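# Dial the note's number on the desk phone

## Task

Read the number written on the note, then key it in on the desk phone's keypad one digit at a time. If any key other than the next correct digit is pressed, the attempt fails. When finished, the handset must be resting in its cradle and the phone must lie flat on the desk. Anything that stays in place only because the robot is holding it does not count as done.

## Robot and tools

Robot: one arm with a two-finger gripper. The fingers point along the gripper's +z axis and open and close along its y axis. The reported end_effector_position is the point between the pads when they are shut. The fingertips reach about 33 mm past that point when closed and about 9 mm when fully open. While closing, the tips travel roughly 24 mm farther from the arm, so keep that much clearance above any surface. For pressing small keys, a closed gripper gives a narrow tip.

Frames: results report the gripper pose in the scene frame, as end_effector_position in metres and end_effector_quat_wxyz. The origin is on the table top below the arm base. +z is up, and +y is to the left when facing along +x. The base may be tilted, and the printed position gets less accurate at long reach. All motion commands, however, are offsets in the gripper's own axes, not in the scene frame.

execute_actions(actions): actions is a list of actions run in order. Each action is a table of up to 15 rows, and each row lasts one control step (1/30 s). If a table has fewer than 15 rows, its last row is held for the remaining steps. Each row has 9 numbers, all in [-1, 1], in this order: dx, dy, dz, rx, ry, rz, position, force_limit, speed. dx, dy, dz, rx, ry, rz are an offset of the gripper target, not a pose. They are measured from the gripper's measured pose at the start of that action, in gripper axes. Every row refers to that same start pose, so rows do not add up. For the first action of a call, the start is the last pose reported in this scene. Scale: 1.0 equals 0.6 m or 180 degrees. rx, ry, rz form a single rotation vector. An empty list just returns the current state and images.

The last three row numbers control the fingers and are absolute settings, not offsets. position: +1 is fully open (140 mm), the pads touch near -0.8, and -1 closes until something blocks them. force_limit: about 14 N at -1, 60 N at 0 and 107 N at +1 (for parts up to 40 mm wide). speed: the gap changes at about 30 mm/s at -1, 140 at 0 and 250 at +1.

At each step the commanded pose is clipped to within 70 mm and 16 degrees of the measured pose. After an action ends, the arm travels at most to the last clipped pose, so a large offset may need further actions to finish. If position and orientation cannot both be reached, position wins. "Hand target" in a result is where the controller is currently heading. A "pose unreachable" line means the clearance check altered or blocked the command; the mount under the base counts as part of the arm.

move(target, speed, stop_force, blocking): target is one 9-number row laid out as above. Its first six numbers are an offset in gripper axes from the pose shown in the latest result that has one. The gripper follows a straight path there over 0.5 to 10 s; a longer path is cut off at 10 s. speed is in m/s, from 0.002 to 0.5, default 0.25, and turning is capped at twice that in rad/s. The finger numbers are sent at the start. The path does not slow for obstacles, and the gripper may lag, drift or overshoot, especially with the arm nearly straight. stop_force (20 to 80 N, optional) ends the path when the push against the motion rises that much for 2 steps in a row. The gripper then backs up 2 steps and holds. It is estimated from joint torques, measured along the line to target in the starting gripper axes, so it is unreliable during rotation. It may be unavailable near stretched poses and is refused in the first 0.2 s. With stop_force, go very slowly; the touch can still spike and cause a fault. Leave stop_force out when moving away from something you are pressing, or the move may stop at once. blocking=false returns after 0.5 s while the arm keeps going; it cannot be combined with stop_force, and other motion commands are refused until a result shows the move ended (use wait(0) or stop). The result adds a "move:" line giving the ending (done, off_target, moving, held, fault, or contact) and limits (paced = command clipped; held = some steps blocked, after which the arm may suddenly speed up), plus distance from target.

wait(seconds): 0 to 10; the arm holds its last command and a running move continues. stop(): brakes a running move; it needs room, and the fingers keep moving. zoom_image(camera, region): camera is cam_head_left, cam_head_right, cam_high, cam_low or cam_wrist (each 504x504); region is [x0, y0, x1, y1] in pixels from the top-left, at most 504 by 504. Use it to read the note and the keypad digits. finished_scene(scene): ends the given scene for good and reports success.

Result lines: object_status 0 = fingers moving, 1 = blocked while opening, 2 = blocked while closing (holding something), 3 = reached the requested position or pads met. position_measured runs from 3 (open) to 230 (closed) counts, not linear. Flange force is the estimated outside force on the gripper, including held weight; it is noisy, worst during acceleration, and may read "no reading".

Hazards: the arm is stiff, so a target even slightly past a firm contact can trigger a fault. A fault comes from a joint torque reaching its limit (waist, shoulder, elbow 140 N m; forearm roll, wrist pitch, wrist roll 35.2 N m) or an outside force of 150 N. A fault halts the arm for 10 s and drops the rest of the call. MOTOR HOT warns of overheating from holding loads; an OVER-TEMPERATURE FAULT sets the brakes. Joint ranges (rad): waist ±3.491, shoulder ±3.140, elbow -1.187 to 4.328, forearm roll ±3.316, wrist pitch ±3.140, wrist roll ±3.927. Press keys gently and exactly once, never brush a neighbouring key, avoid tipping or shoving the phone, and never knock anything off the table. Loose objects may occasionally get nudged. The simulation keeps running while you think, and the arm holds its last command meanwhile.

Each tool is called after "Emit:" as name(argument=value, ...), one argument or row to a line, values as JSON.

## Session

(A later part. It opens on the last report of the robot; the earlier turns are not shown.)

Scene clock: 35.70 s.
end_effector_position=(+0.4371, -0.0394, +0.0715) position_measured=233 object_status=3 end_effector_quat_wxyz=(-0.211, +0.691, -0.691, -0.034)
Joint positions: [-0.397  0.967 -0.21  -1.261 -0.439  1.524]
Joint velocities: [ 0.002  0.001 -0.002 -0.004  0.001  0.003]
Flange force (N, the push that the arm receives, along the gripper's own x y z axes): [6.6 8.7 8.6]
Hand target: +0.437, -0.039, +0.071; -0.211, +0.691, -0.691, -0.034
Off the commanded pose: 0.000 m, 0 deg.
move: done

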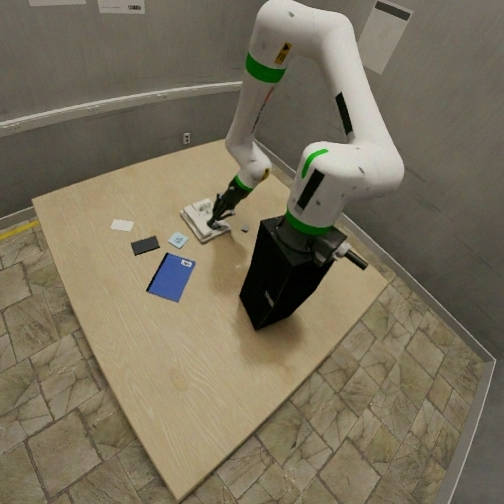

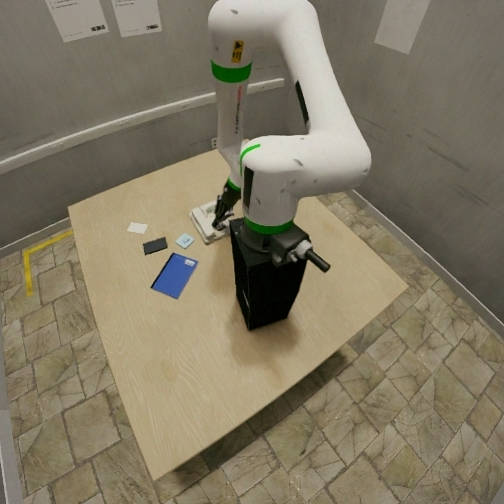

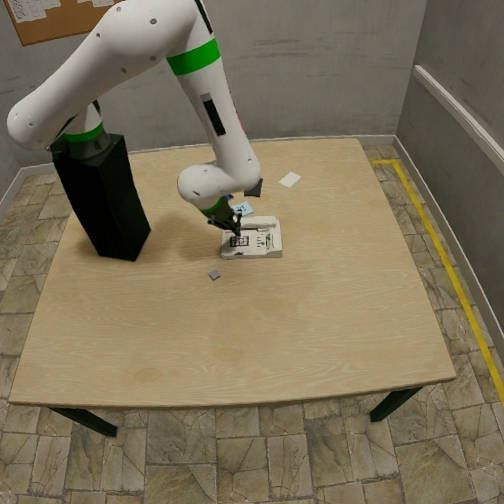

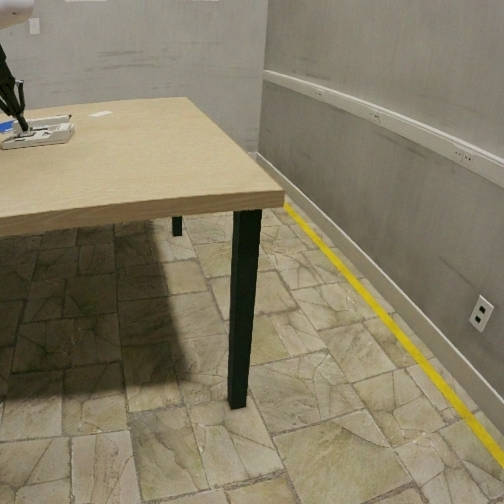

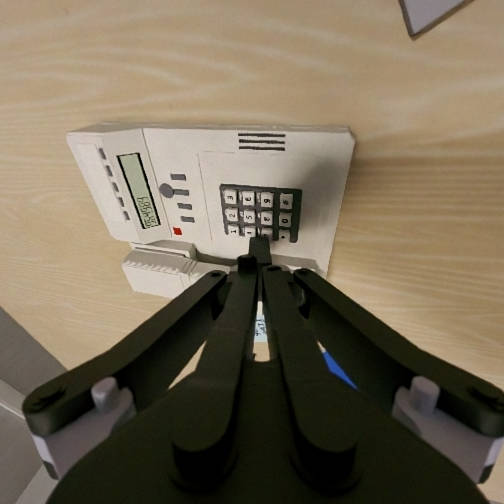

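Pitch appears ~17 mm; use 34 mm.

Emit:
move(
  target=[0.0028,0.002,0.0076,0,0,0,-1,0,1],
  speed=0.02,
)

Emit:
move(
  target=[-0.0028,-0.002,-0.0076,0,0,0,-1,0,1],
  speed=0.05,
)

Emit:
move(
  target=[0.005,-0.0545,0.0129,0,0,0,-1,0,1],
  speed=0.08,
)

Emit:
zoom_image(
  camera="cam_wrist",
  region=[100,130,340,290],
)

Scene clock: 37.00 s.
end_effector_position=(+0.4372, -0.0394, +0.0665) position_measured=233 object_status=3 end_effector_quat_wxyz=(-0.211, +0.691, -0.691, -0.034)
Joint positions: [-0.399  0.98  -0.201 -1.269 -0.438  1.536]
Joint velocities: [ 0.001  0.001  0.    -0.     0.     0.002]
Flange force (N, the push that the arm receives, along the gripper's own x y z axes): [6.1 5.1 8.8]
Hand target: +0.437, -0.039, +0.066; -0.211, +0.691, -0.691, -0.034
Off the commanded pose: 0.000 m, 0 deg.
move: done

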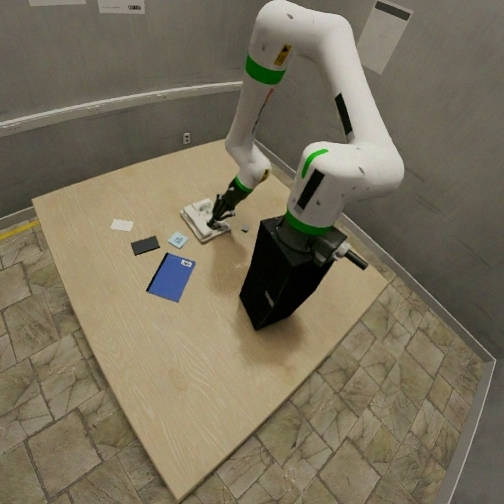

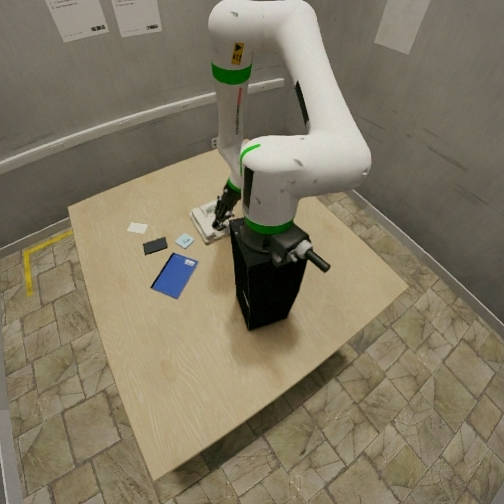

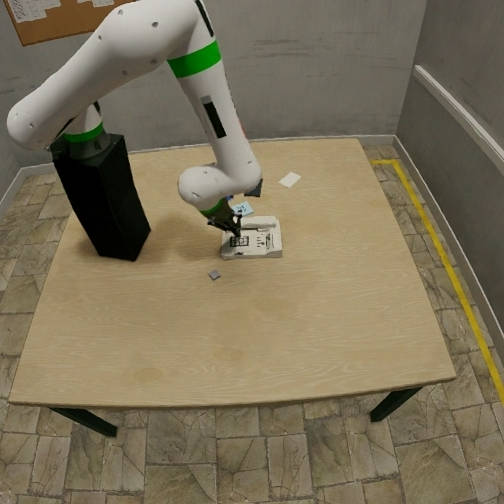

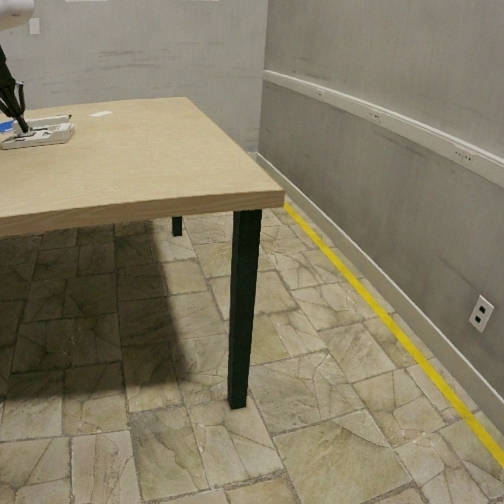

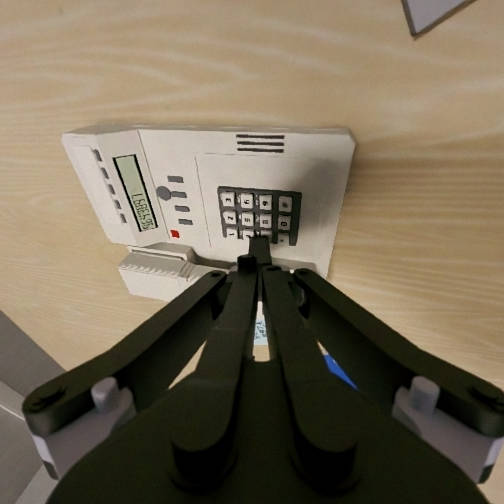

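Scene clock: 37.70 s.
end_effector_position=(+0.4371, -0.0394, +0.0715) position_measured=233 object_status=3 end_effector_quat_wxyz=(-0.211, +0.691, -0.691, -0.034)
Joint positions: [-0.397  0.967 -0.21  -1.261 -0.439  1.524]
Joint velocities: [ 0.002 -0.002 -0.001  0.001  0.    -0.002]
Flange force (N, the push that the arm receives, along the gripper's own x y z axes): [5.3 6.3 3.4]
Hand target: +0.437, -0.039, +0.072; -0.211, +0.691, -0.691, -0.034
Off the commanded pose: 0.000 m, 0 deg.
move: done

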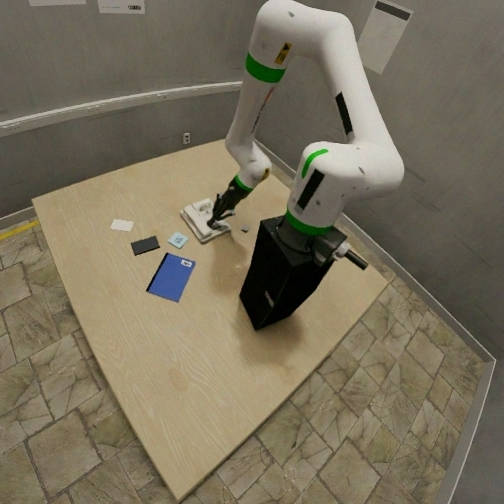

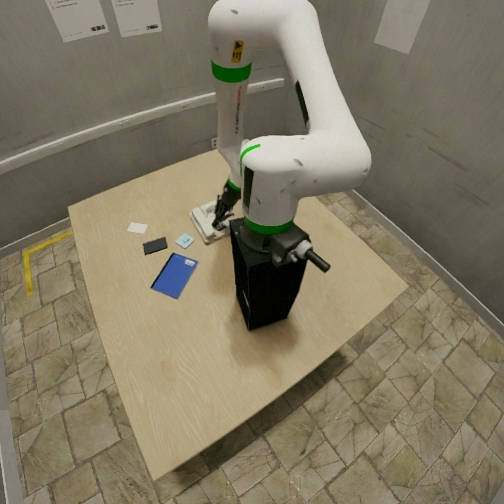

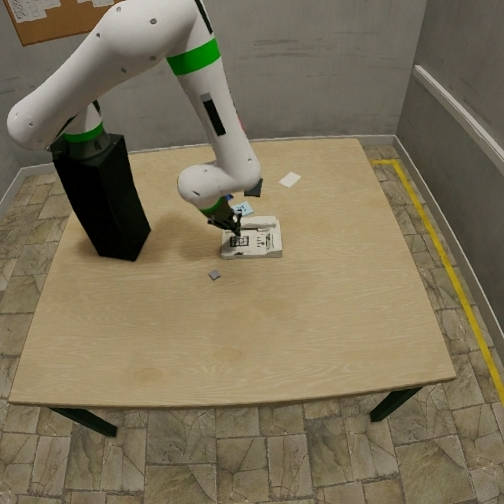

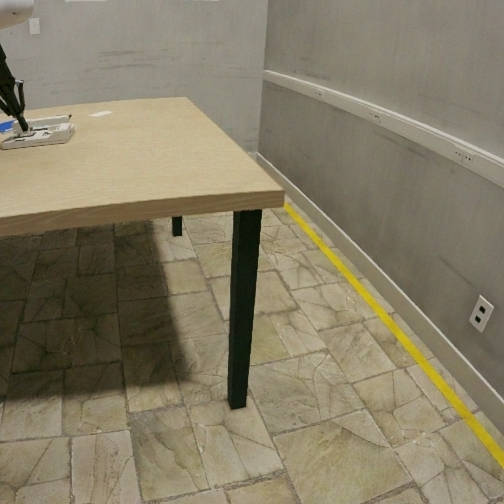

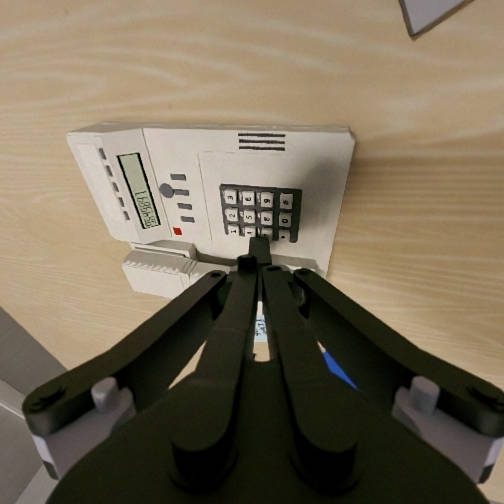

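Scene clock: 38.50 s.
end_effector_position=(+0.4709, -0.0410, +0.0715) position_measured=233 object_status=3 end_effector_quat_wxyz=(-0.211, +0.691, -0.691, -0.034)
Joint positions: [-0.35   0.972 -0.147 -1.174 -0.441  1.382]
Joint velocities: [ 0.001 -0.     0.005  0.007  0.    -0.01 ]
Flange force (N, the push that the arm receives, along the gripper's own x y z axes): [3.8 5.2 4.0]
Hand target: +0.471, -0.041, +0.071; -0.211, +0.691, -0.691, -0.034
Off the commanded pose: 0.000 m, 0 deg.
move: done

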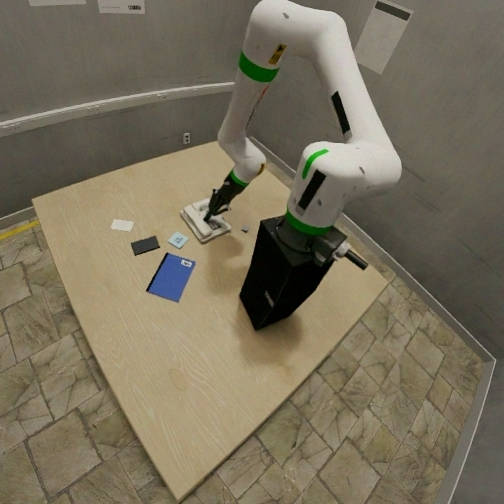

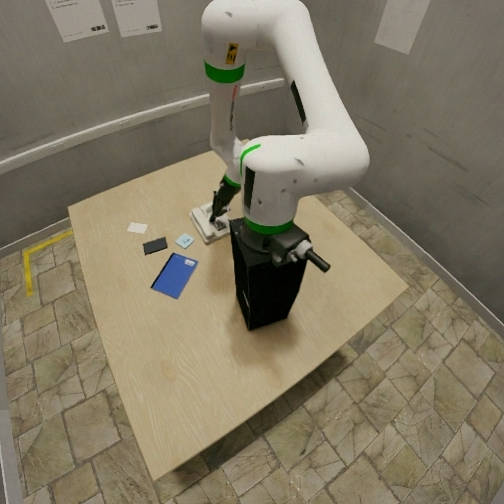

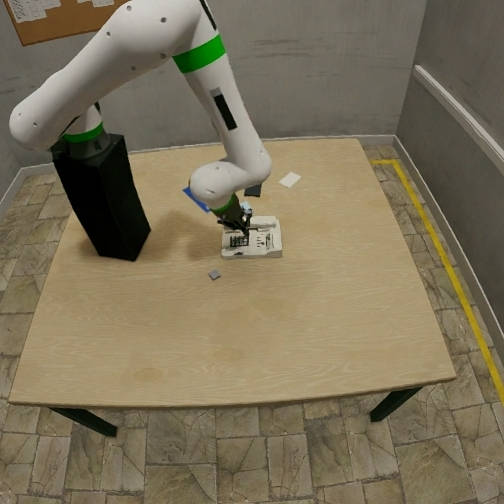

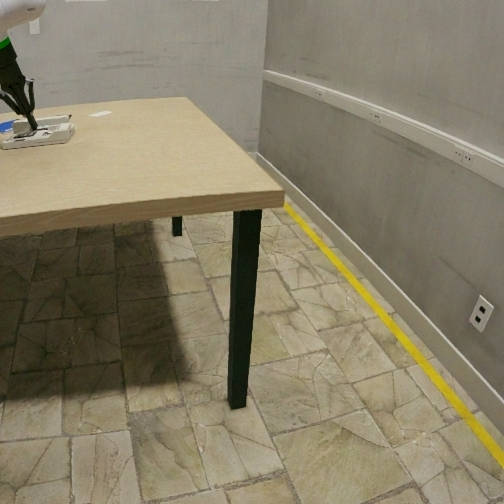

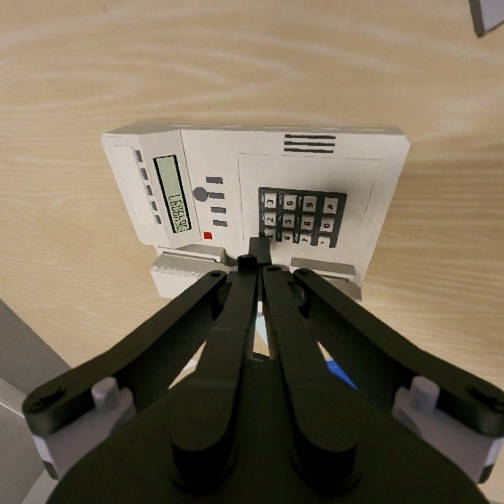

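Region (100, 130, 340, 290) of cam_wrist's 504x504 image, scaled by 2.100, with more detail than that image has.

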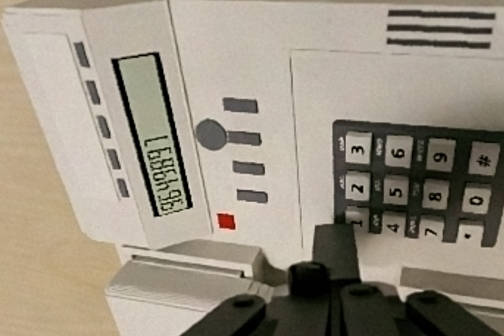

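Shift back 2 mm in the press.

Emit:
move(
  target=[0.0027,0.0052,0.0068,0,0,0,-1,0,1],
  speed=0.02,
)

Emit:
move(
  target=[-0.017,-0.012,-0.045,0,0,0,-1,0,1],
  speed=0.1,
)

Emit:
zoom_image(
  camera="cam_wrist",
  region=[100,110,340,290],
)

Scene clock: 41.67 s.
end_effector_position=(+0.4689, -0.0410, +0.0665) position_measured=233 object_status=3 end_effector_quat_wxyz=(-0.211, +0.691, -0.691, -0.034)
Joint positions: [-0.355  0.984 -0.142 -1.187 -0.44   1.4  ]
Joint velocities: [-0.     0.002  0.002 -0.004  0.     0.004]
Flange force (N, the push that the arm receives, along the gripper's own x y z axes): [10.4 3.2 9.7]
Hand target: +0.469, -0.041, +0.066; -0.211, +0.691, -0.691, -0.034
Off the commanded pose: 0.000 m, 0 deg.
move: done

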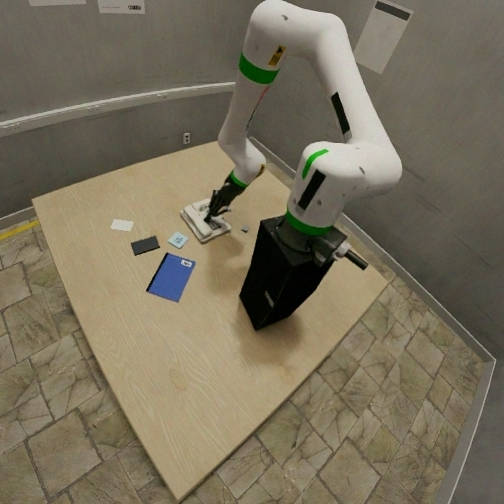

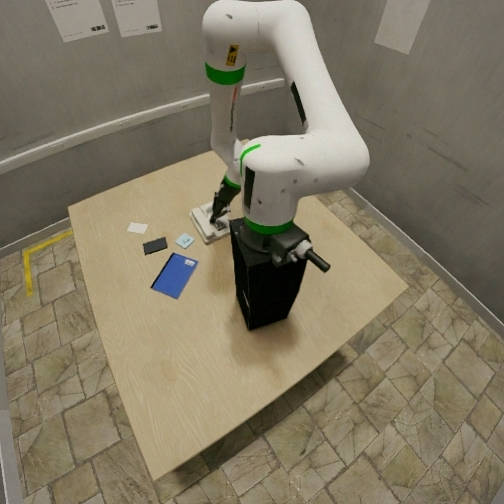

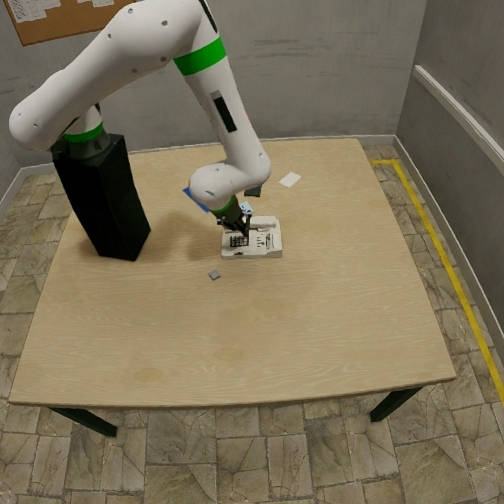

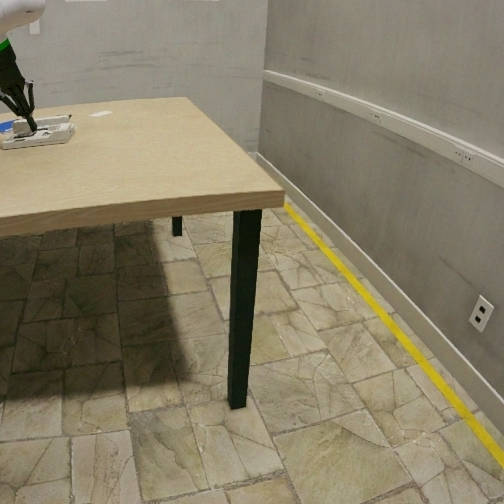

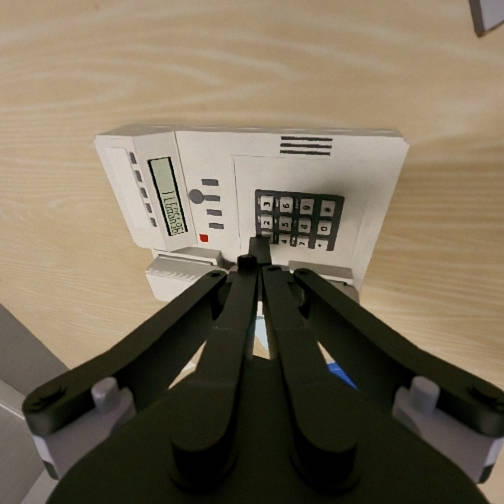

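Scene clock: 42.47 s.
end_effector_position=(+0.4689, -0.0408, +0.0962) position_measured=233 object_status=3 end_effector_quat_wxyz=(-0.211, +0.691, -0.691, -0.033)
Joint positions: [-0.341  0.906 -0.192 -1.139 -0.445  1.334]
Joint velocities: [ 0.001 -0.004 -0.002  0.003 -0.001 -0.005]
Flange force (N, the push that the arm receives, along the gripper's own x y z axes): [7.2 7.9 6.9]
Hand target: +0.469, -0.041, +0.096; -0.211, +0.691, -0.691, -0.033
Off the commanded pose: 0.000 m, 0 deg.
move: done

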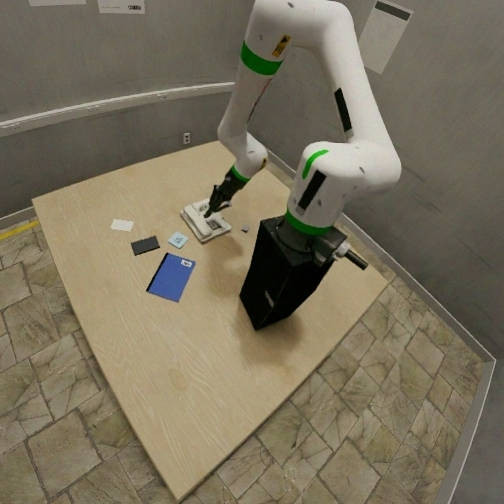

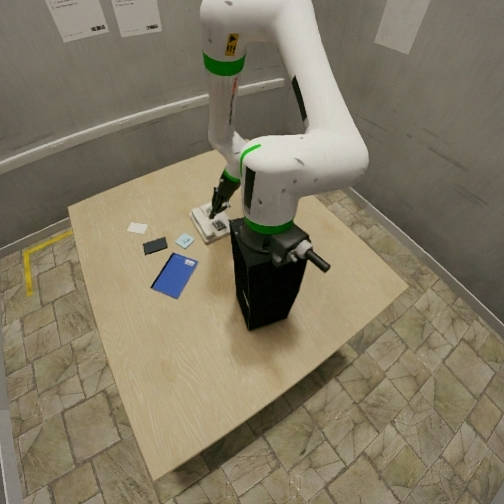

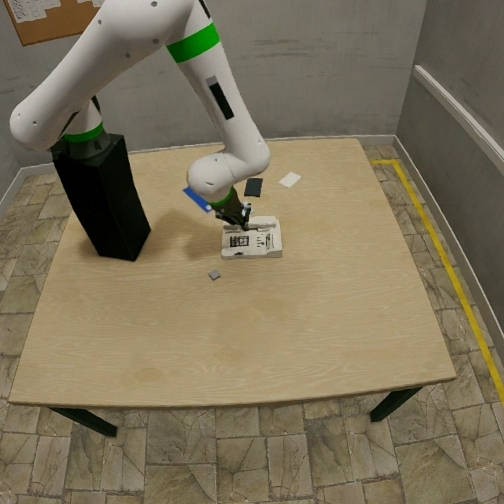

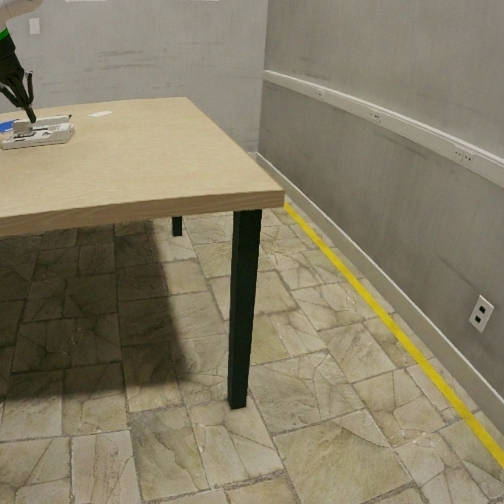

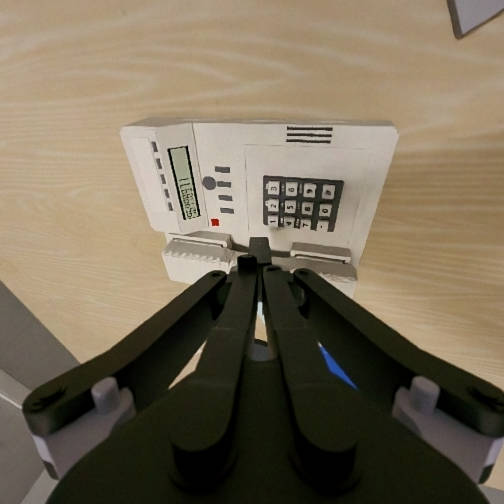

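Region (100, 110, 340, 290) of cam_wrist's 504x504 image, scaled by 2.100, with more detail than that image has; it fills the top 378 rows of this view, and the rest is white.

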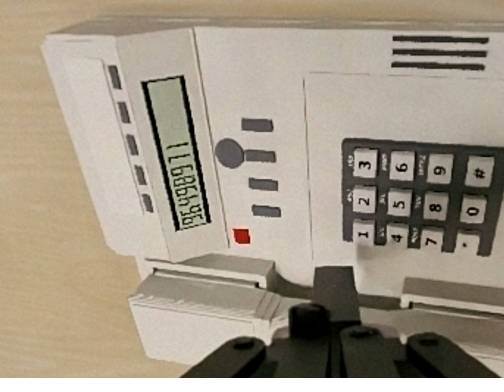

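Emit:
finished_scene(
  scene=2,
)

The scene is finished: the task was done.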